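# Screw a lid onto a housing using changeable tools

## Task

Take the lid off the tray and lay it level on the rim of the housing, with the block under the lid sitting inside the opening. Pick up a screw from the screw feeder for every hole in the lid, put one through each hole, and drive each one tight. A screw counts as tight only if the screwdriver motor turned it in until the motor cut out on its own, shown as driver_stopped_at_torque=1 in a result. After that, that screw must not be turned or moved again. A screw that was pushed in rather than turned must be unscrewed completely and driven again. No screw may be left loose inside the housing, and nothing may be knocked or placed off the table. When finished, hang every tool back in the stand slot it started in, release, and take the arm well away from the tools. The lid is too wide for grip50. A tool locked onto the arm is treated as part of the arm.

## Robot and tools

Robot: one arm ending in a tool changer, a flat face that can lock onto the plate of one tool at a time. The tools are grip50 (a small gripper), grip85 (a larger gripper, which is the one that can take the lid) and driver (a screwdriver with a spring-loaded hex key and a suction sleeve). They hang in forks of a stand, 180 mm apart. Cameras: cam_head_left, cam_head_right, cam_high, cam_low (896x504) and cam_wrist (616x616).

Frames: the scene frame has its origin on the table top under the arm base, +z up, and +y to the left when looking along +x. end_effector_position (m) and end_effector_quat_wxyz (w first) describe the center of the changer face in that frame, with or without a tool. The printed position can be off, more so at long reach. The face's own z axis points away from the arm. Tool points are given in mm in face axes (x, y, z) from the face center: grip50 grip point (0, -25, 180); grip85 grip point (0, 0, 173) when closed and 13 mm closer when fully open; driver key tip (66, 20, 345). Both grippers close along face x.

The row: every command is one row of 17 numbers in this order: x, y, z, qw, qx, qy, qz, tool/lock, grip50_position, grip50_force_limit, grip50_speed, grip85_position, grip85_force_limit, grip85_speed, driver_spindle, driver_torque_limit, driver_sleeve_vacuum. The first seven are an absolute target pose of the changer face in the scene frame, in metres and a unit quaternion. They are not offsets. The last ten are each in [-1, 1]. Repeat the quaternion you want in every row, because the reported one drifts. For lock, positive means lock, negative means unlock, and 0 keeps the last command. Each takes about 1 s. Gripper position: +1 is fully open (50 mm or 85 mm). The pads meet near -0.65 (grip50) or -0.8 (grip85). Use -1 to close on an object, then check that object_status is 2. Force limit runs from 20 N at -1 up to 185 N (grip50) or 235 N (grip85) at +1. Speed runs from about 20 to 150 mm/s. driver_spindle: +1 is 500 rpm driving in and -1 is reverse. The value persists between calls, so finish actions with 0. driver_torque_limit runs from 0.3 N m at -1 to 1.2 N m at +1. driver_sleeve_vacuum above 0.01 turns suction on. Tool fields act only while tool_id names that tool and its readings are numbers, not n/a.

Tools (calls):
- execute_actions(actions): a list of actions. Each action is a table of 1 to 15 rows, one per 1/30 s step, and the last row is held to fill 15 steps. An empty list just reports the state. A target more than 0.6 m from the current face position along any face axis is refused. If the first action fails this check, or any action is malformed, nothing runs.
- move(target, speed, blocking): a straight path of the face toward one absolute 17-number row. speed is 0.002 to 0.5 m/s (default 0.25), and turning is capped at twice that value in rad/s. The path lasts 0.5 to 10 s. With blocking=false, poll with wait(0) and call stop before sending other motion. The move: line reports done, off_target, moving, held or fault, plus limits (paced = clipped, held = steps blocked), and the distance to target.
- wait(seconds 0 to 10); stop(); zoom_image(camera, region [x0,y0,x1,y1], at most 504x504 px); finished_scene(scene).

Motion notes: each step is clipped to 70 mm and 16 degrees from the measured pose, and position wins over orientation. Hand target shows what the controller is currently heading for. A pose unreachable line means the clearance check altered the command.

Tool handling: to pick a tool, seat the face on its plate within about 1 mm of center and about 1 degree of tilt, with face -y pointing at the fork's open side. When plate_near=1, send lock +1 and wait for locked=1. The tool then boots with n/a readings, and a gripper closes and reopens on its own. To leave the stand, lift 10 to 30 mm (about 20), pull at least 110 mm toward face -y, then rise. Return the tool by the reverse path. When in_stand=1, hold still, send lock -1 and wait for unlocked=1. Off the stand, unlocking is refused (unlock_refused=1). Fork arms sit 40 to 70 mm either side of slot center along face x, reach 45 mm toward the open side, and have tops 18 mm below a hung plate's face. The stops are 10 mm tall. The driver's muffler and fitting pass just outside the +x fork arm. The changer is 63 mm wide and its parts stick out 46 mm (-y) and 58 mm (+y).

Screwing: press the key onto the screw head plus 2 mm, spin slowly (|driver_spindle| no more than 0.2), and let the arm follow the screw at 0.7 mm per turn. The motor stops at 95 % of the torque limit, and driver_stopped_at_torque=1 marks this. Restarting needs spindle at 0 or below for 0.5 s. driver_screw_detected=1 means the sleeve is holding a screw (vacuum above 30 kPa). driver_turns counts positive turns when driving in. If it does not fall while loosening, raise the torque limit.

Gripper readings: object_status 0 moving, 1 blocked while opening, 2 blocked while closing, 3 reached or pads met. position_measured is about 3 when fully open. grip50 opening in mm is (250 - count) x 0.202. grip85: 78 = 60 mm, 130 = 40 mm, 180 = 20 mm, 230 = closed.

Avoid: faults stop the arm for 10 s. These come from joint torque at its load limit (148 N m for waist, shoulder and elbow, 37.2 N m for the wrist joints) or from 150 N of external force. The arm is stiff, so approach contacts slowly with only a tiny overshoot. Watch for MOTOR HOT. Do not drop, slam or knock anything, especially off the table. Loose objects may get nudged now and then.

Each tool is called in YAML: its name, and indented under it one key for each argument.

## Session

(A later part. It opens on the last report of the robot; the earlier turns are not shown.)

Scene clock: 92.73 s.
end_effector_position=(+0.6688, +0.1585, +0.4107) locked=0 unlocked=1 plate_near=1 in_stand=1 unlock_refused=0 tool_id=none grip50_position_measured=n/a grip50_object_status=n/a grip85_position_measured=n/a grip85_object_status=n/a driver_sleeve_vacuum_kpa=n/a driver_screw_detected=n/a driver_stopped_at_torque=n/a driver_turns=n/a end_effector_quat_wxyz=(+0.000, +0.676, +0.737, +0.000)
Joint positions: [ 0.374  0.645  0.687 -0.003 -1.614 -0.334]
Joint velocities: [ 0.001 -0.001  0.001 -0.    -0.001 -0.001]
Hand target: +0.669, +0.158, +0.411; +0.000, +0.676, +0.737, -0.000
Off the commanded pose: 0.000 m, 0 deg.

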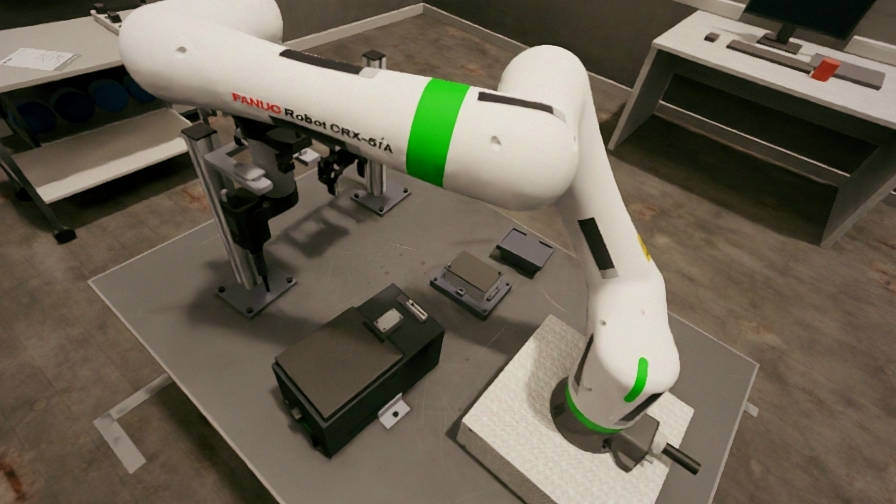

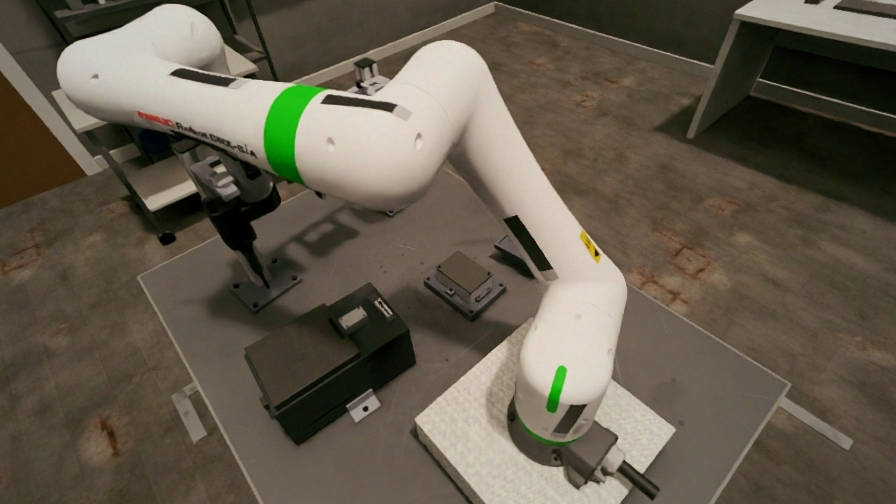

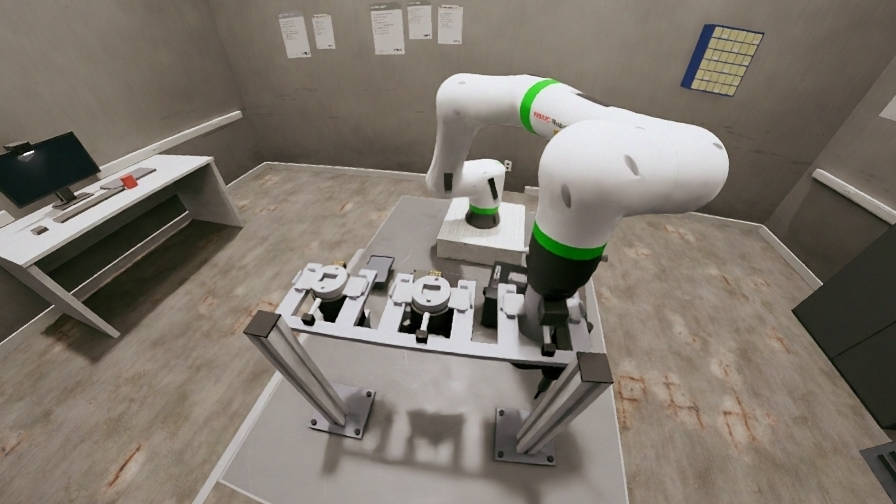

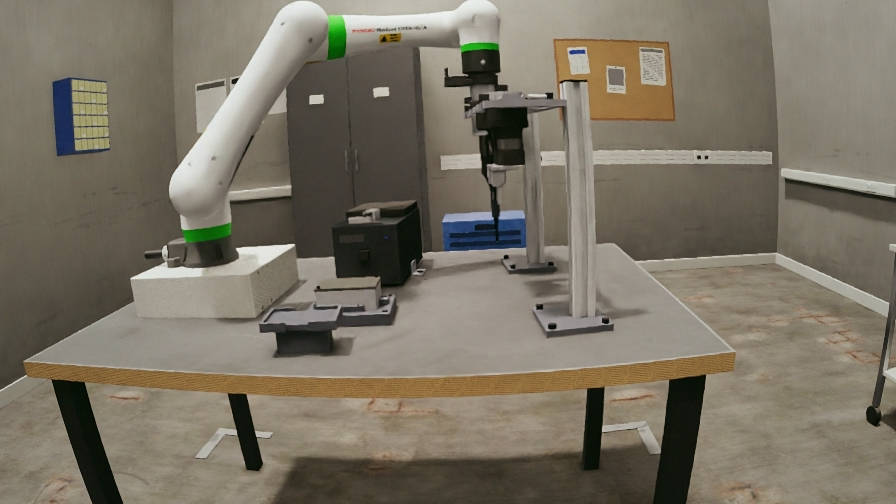

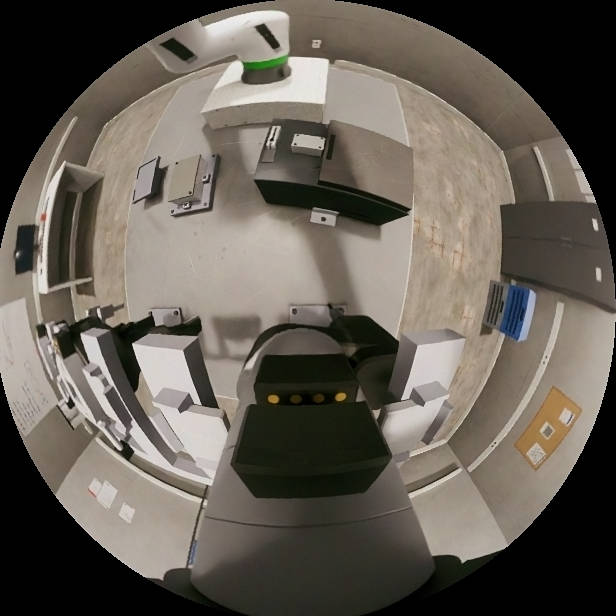

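move:
  target: [0.6688,0.1585,0.445,0,0.6756,0.7373,0,0,0,0,0,0,0,0,0,0,0]
  speed: 0.05

move:
  target: [0.38,0.05,0.55,0,0.6756,0.7373,0,0,0,0,0,0,0,0,0,0,0]

execute_actions:
  actions: []

zoom_image:
  camera: "cam_head_left"
  region: [425,240,520,325]

Scene clock: 93.93 s.
end_effector_position=(+0.6689, +0.1585, +0.4450) locked=0 unlocked=1 plate_near=0 in_stand=0 unlock_refused=0 tool_id=none grip50_position_measured=n/a grip50_object_status=n/a grip85_position_measured=n/a grip85_object_status=n/a driver_sleeve_vacuum_kpa=n/a driver_screw_detected=n/a driver_stopped_at_torque=n/a driver_turns=n/a end_effector_quat_wxyz=(+0.000, +0.676, +0.737, -0.000)
Joint positions: [ 0.373  0.655  0.782 -0.003 -1.7   -0.334]
Joint velocities: [-0.001 -0.002  0.001 -0.001 -0.    -0.   ]
Hand target: +0.669, +0.159, +0.445; -0.000, +0.676, +0.737, +0.000
Off the commanded pose: 0.000 m, 0 deg.
move: done

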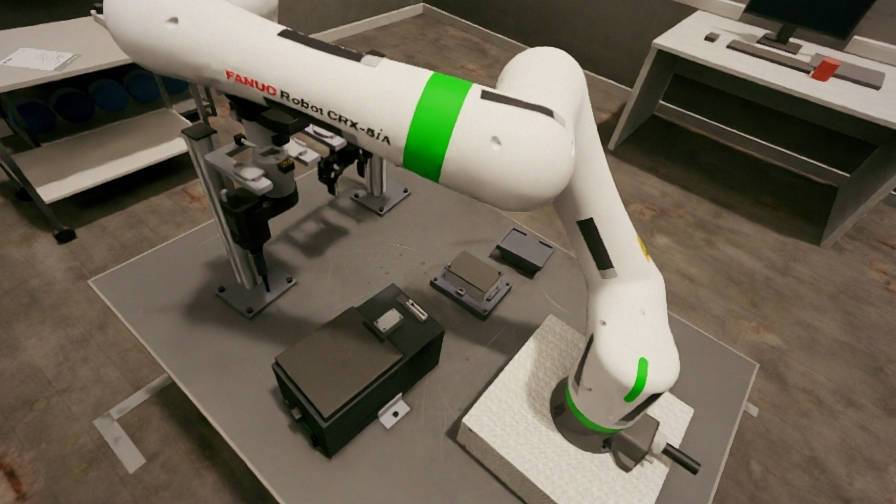

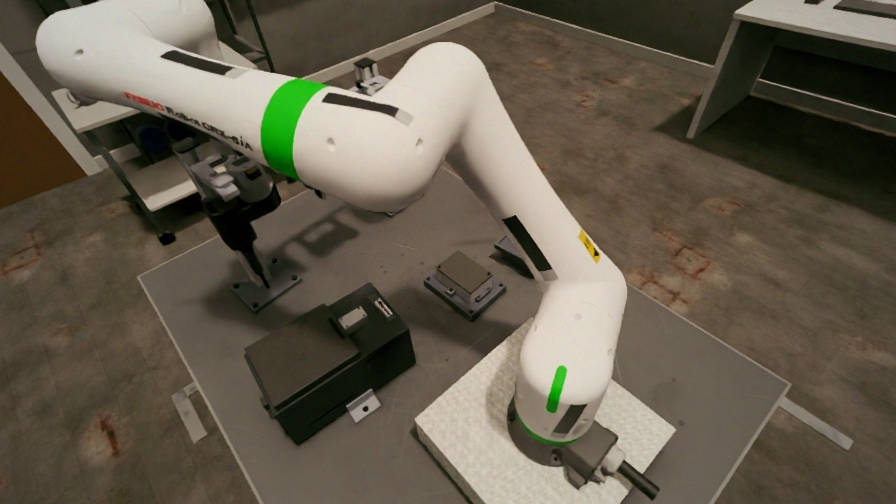

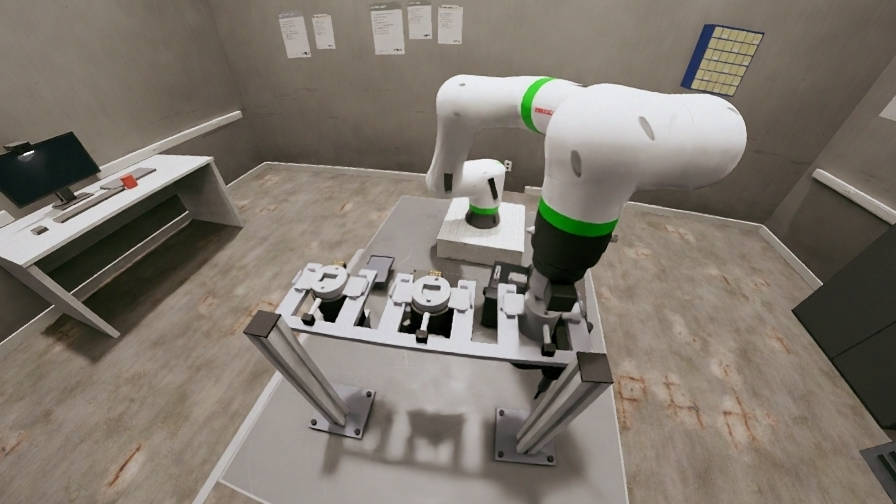

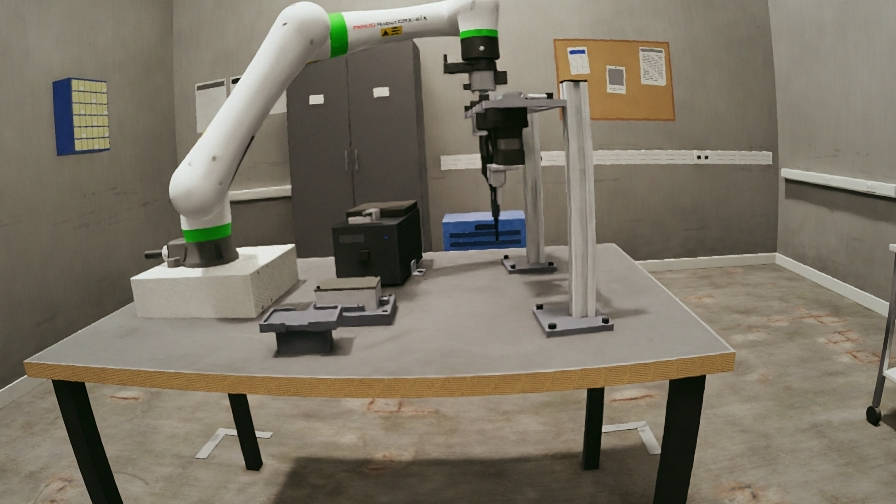

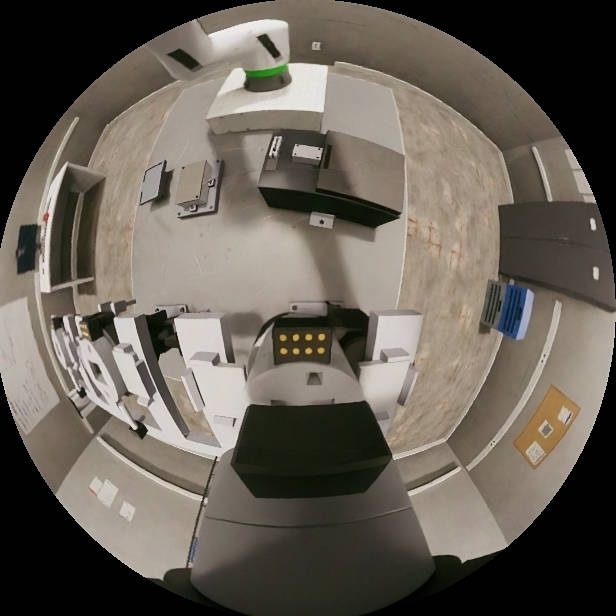

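Scene clock: 95.70 s.
end_effector_position=(+0.3806, +0.0493, +0.5507) locked=0 unlocked=1 plate_near=0 in_stand=0 unlock_refused=0 tool_id=none grip50_position_measured=n/a grip50_object_status=n/a grip85_position_measured=n/a grip85_object_status=n/a driver_sleeve_vacuum_kpa=n/a driver_screw_detected=n/a driver_stopped_at_torque=n/a driver_turns=n/a end_effector_quat_wxyz=(+0.000, +0.676, +0.737, +0.000)
Joint positions: [ 0.422 -0.146  0.042 -0.003 -1.76  -0.383]
Joint velocities: [ 0.    -0.001 -0.001  0.    -0.001 -0.   ]
Hand target: +0.381, +0.049, +0.551; +0.000, +0.676, +0.737, +0.000
Off the commanded pose: 0.001 m, 0 deg.
move: done

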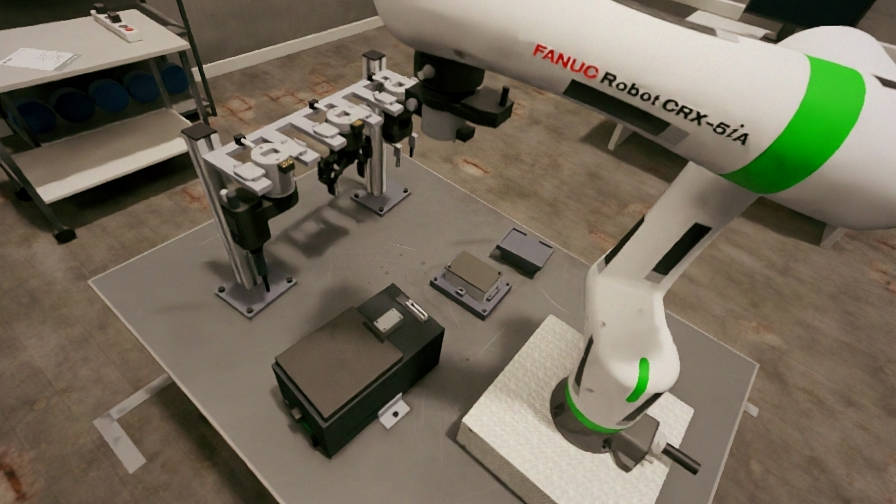

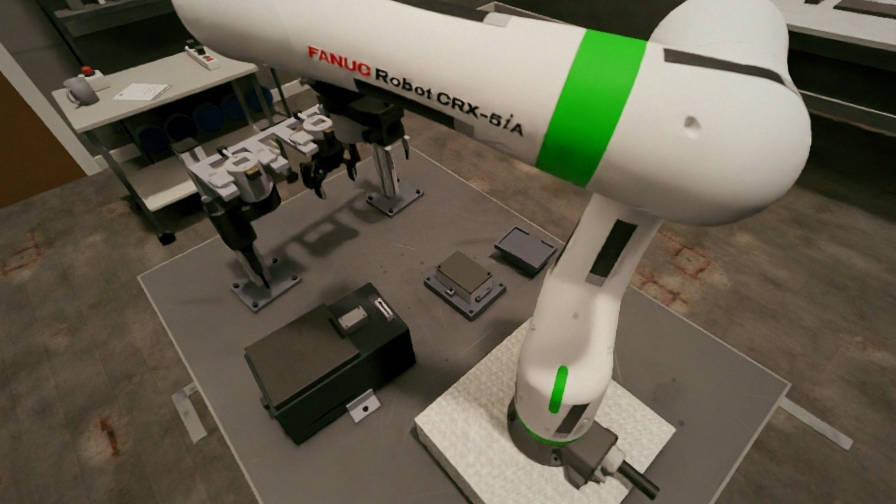

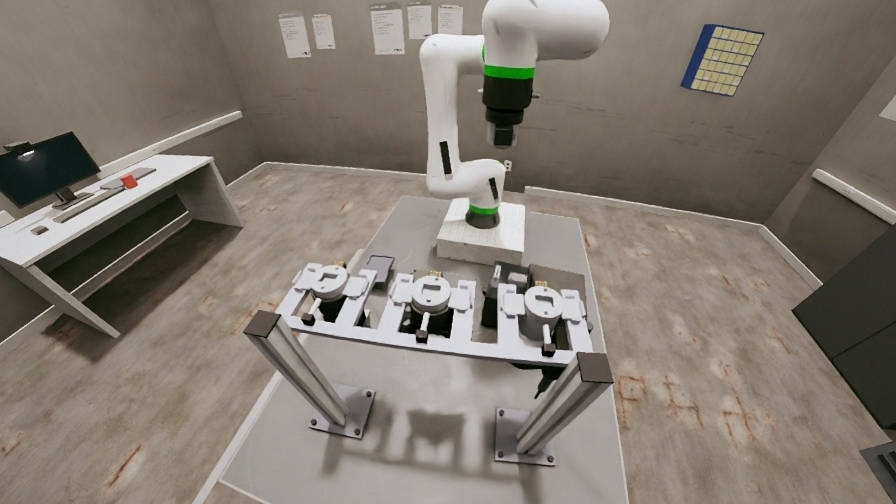

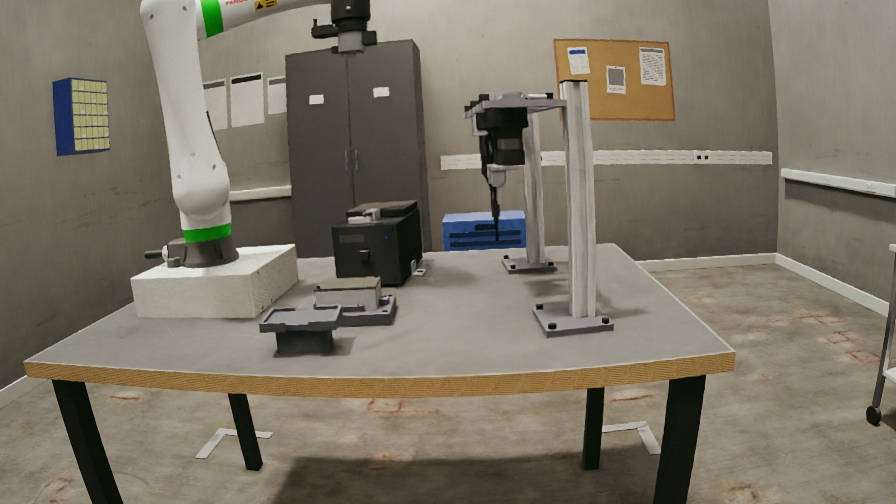

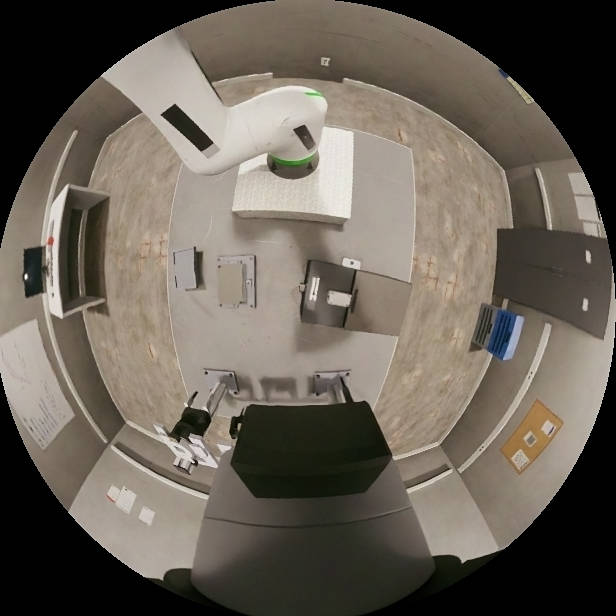

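Scene clock: 95.70 s.
end_effector_position=(+0.3806, +0.0493, +0.5507) locked=0 unlocked=1 plate_near=0 in_stand=0 unlock_refused=0 tool_id=none grip50_position_measured=n/a grip50_object_status=n/a grip85_position_measured=n/a grip85_object_status=n/a driver_sleeve_vacuum_kpa=n/a driver_screw_detected=n/a driver_stopped_at_torque=n/a driver_turns=n/a end_effector_quat_wxyz=(+0.000, +0.676, +0.737, +0.000)
Joint positions: [ 0.422 -0.146  0.042 -0.003 -1.76  -0.383]
Joint velocities: [ 0.    -0.001 -0.001  0.    -0.001 -0.   ]
Hand target: +0.381, +0.049, +0.551; +0.000, +0.676, +0.737, +0.000
Off the commanded pose: 0.001 m, 0 deg.

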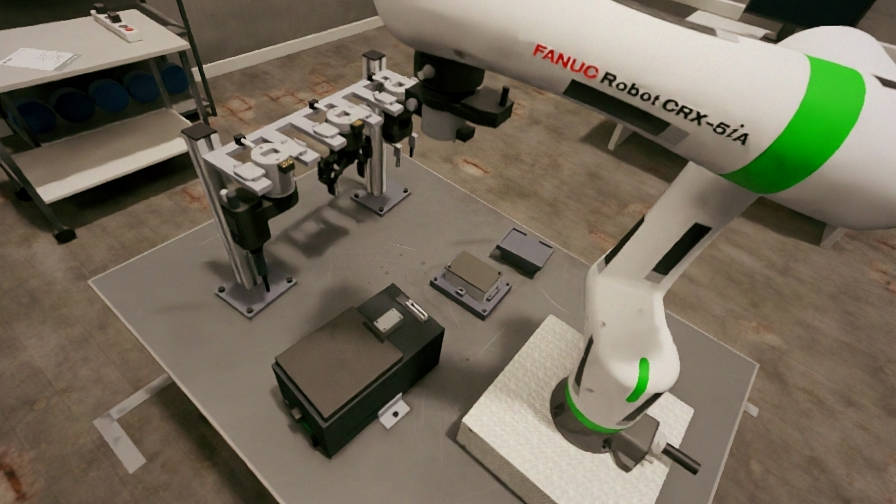

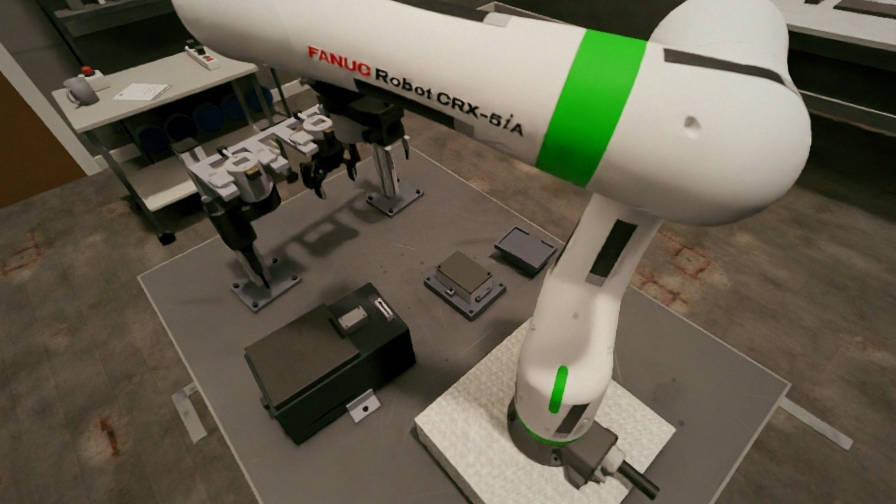

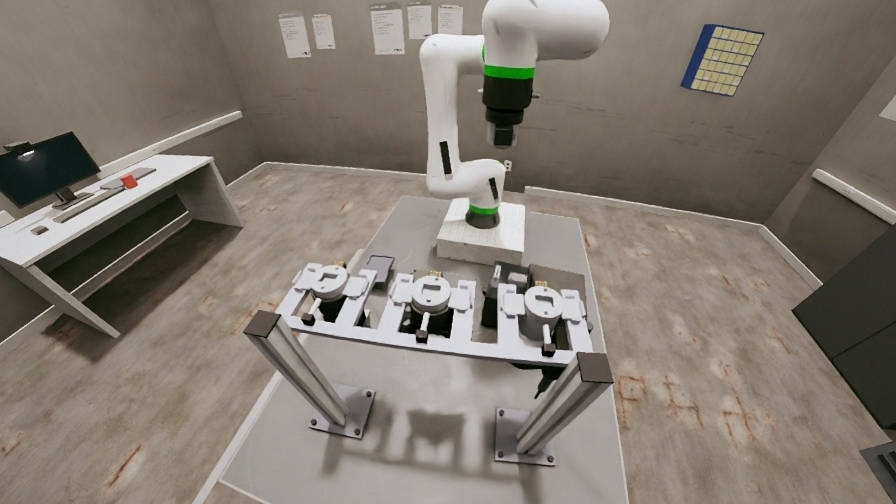

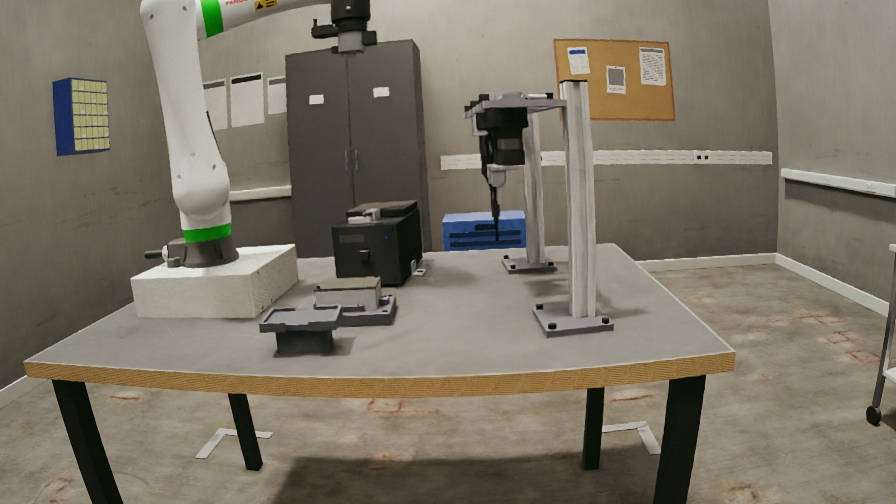

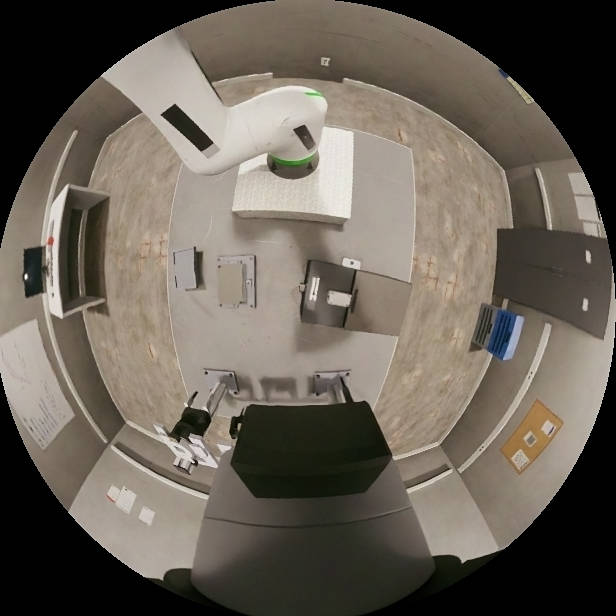

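Region (425, 240, 520, 325) of cam_head_left's 896x504 image, scaled by 5.305, with more detail than that image has; it fills the top 451 rows of this view, and the rest is white.

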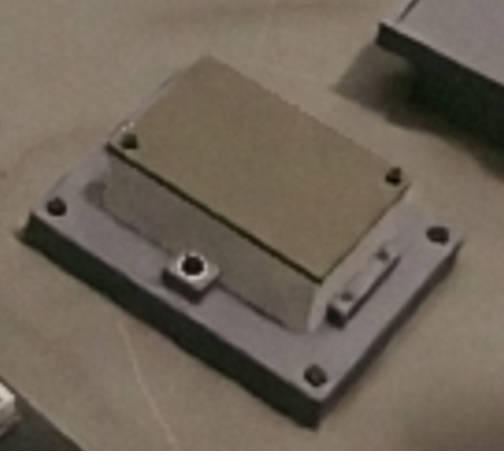

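finished_scene:
  scene: 2

The scene is finished: the task was done.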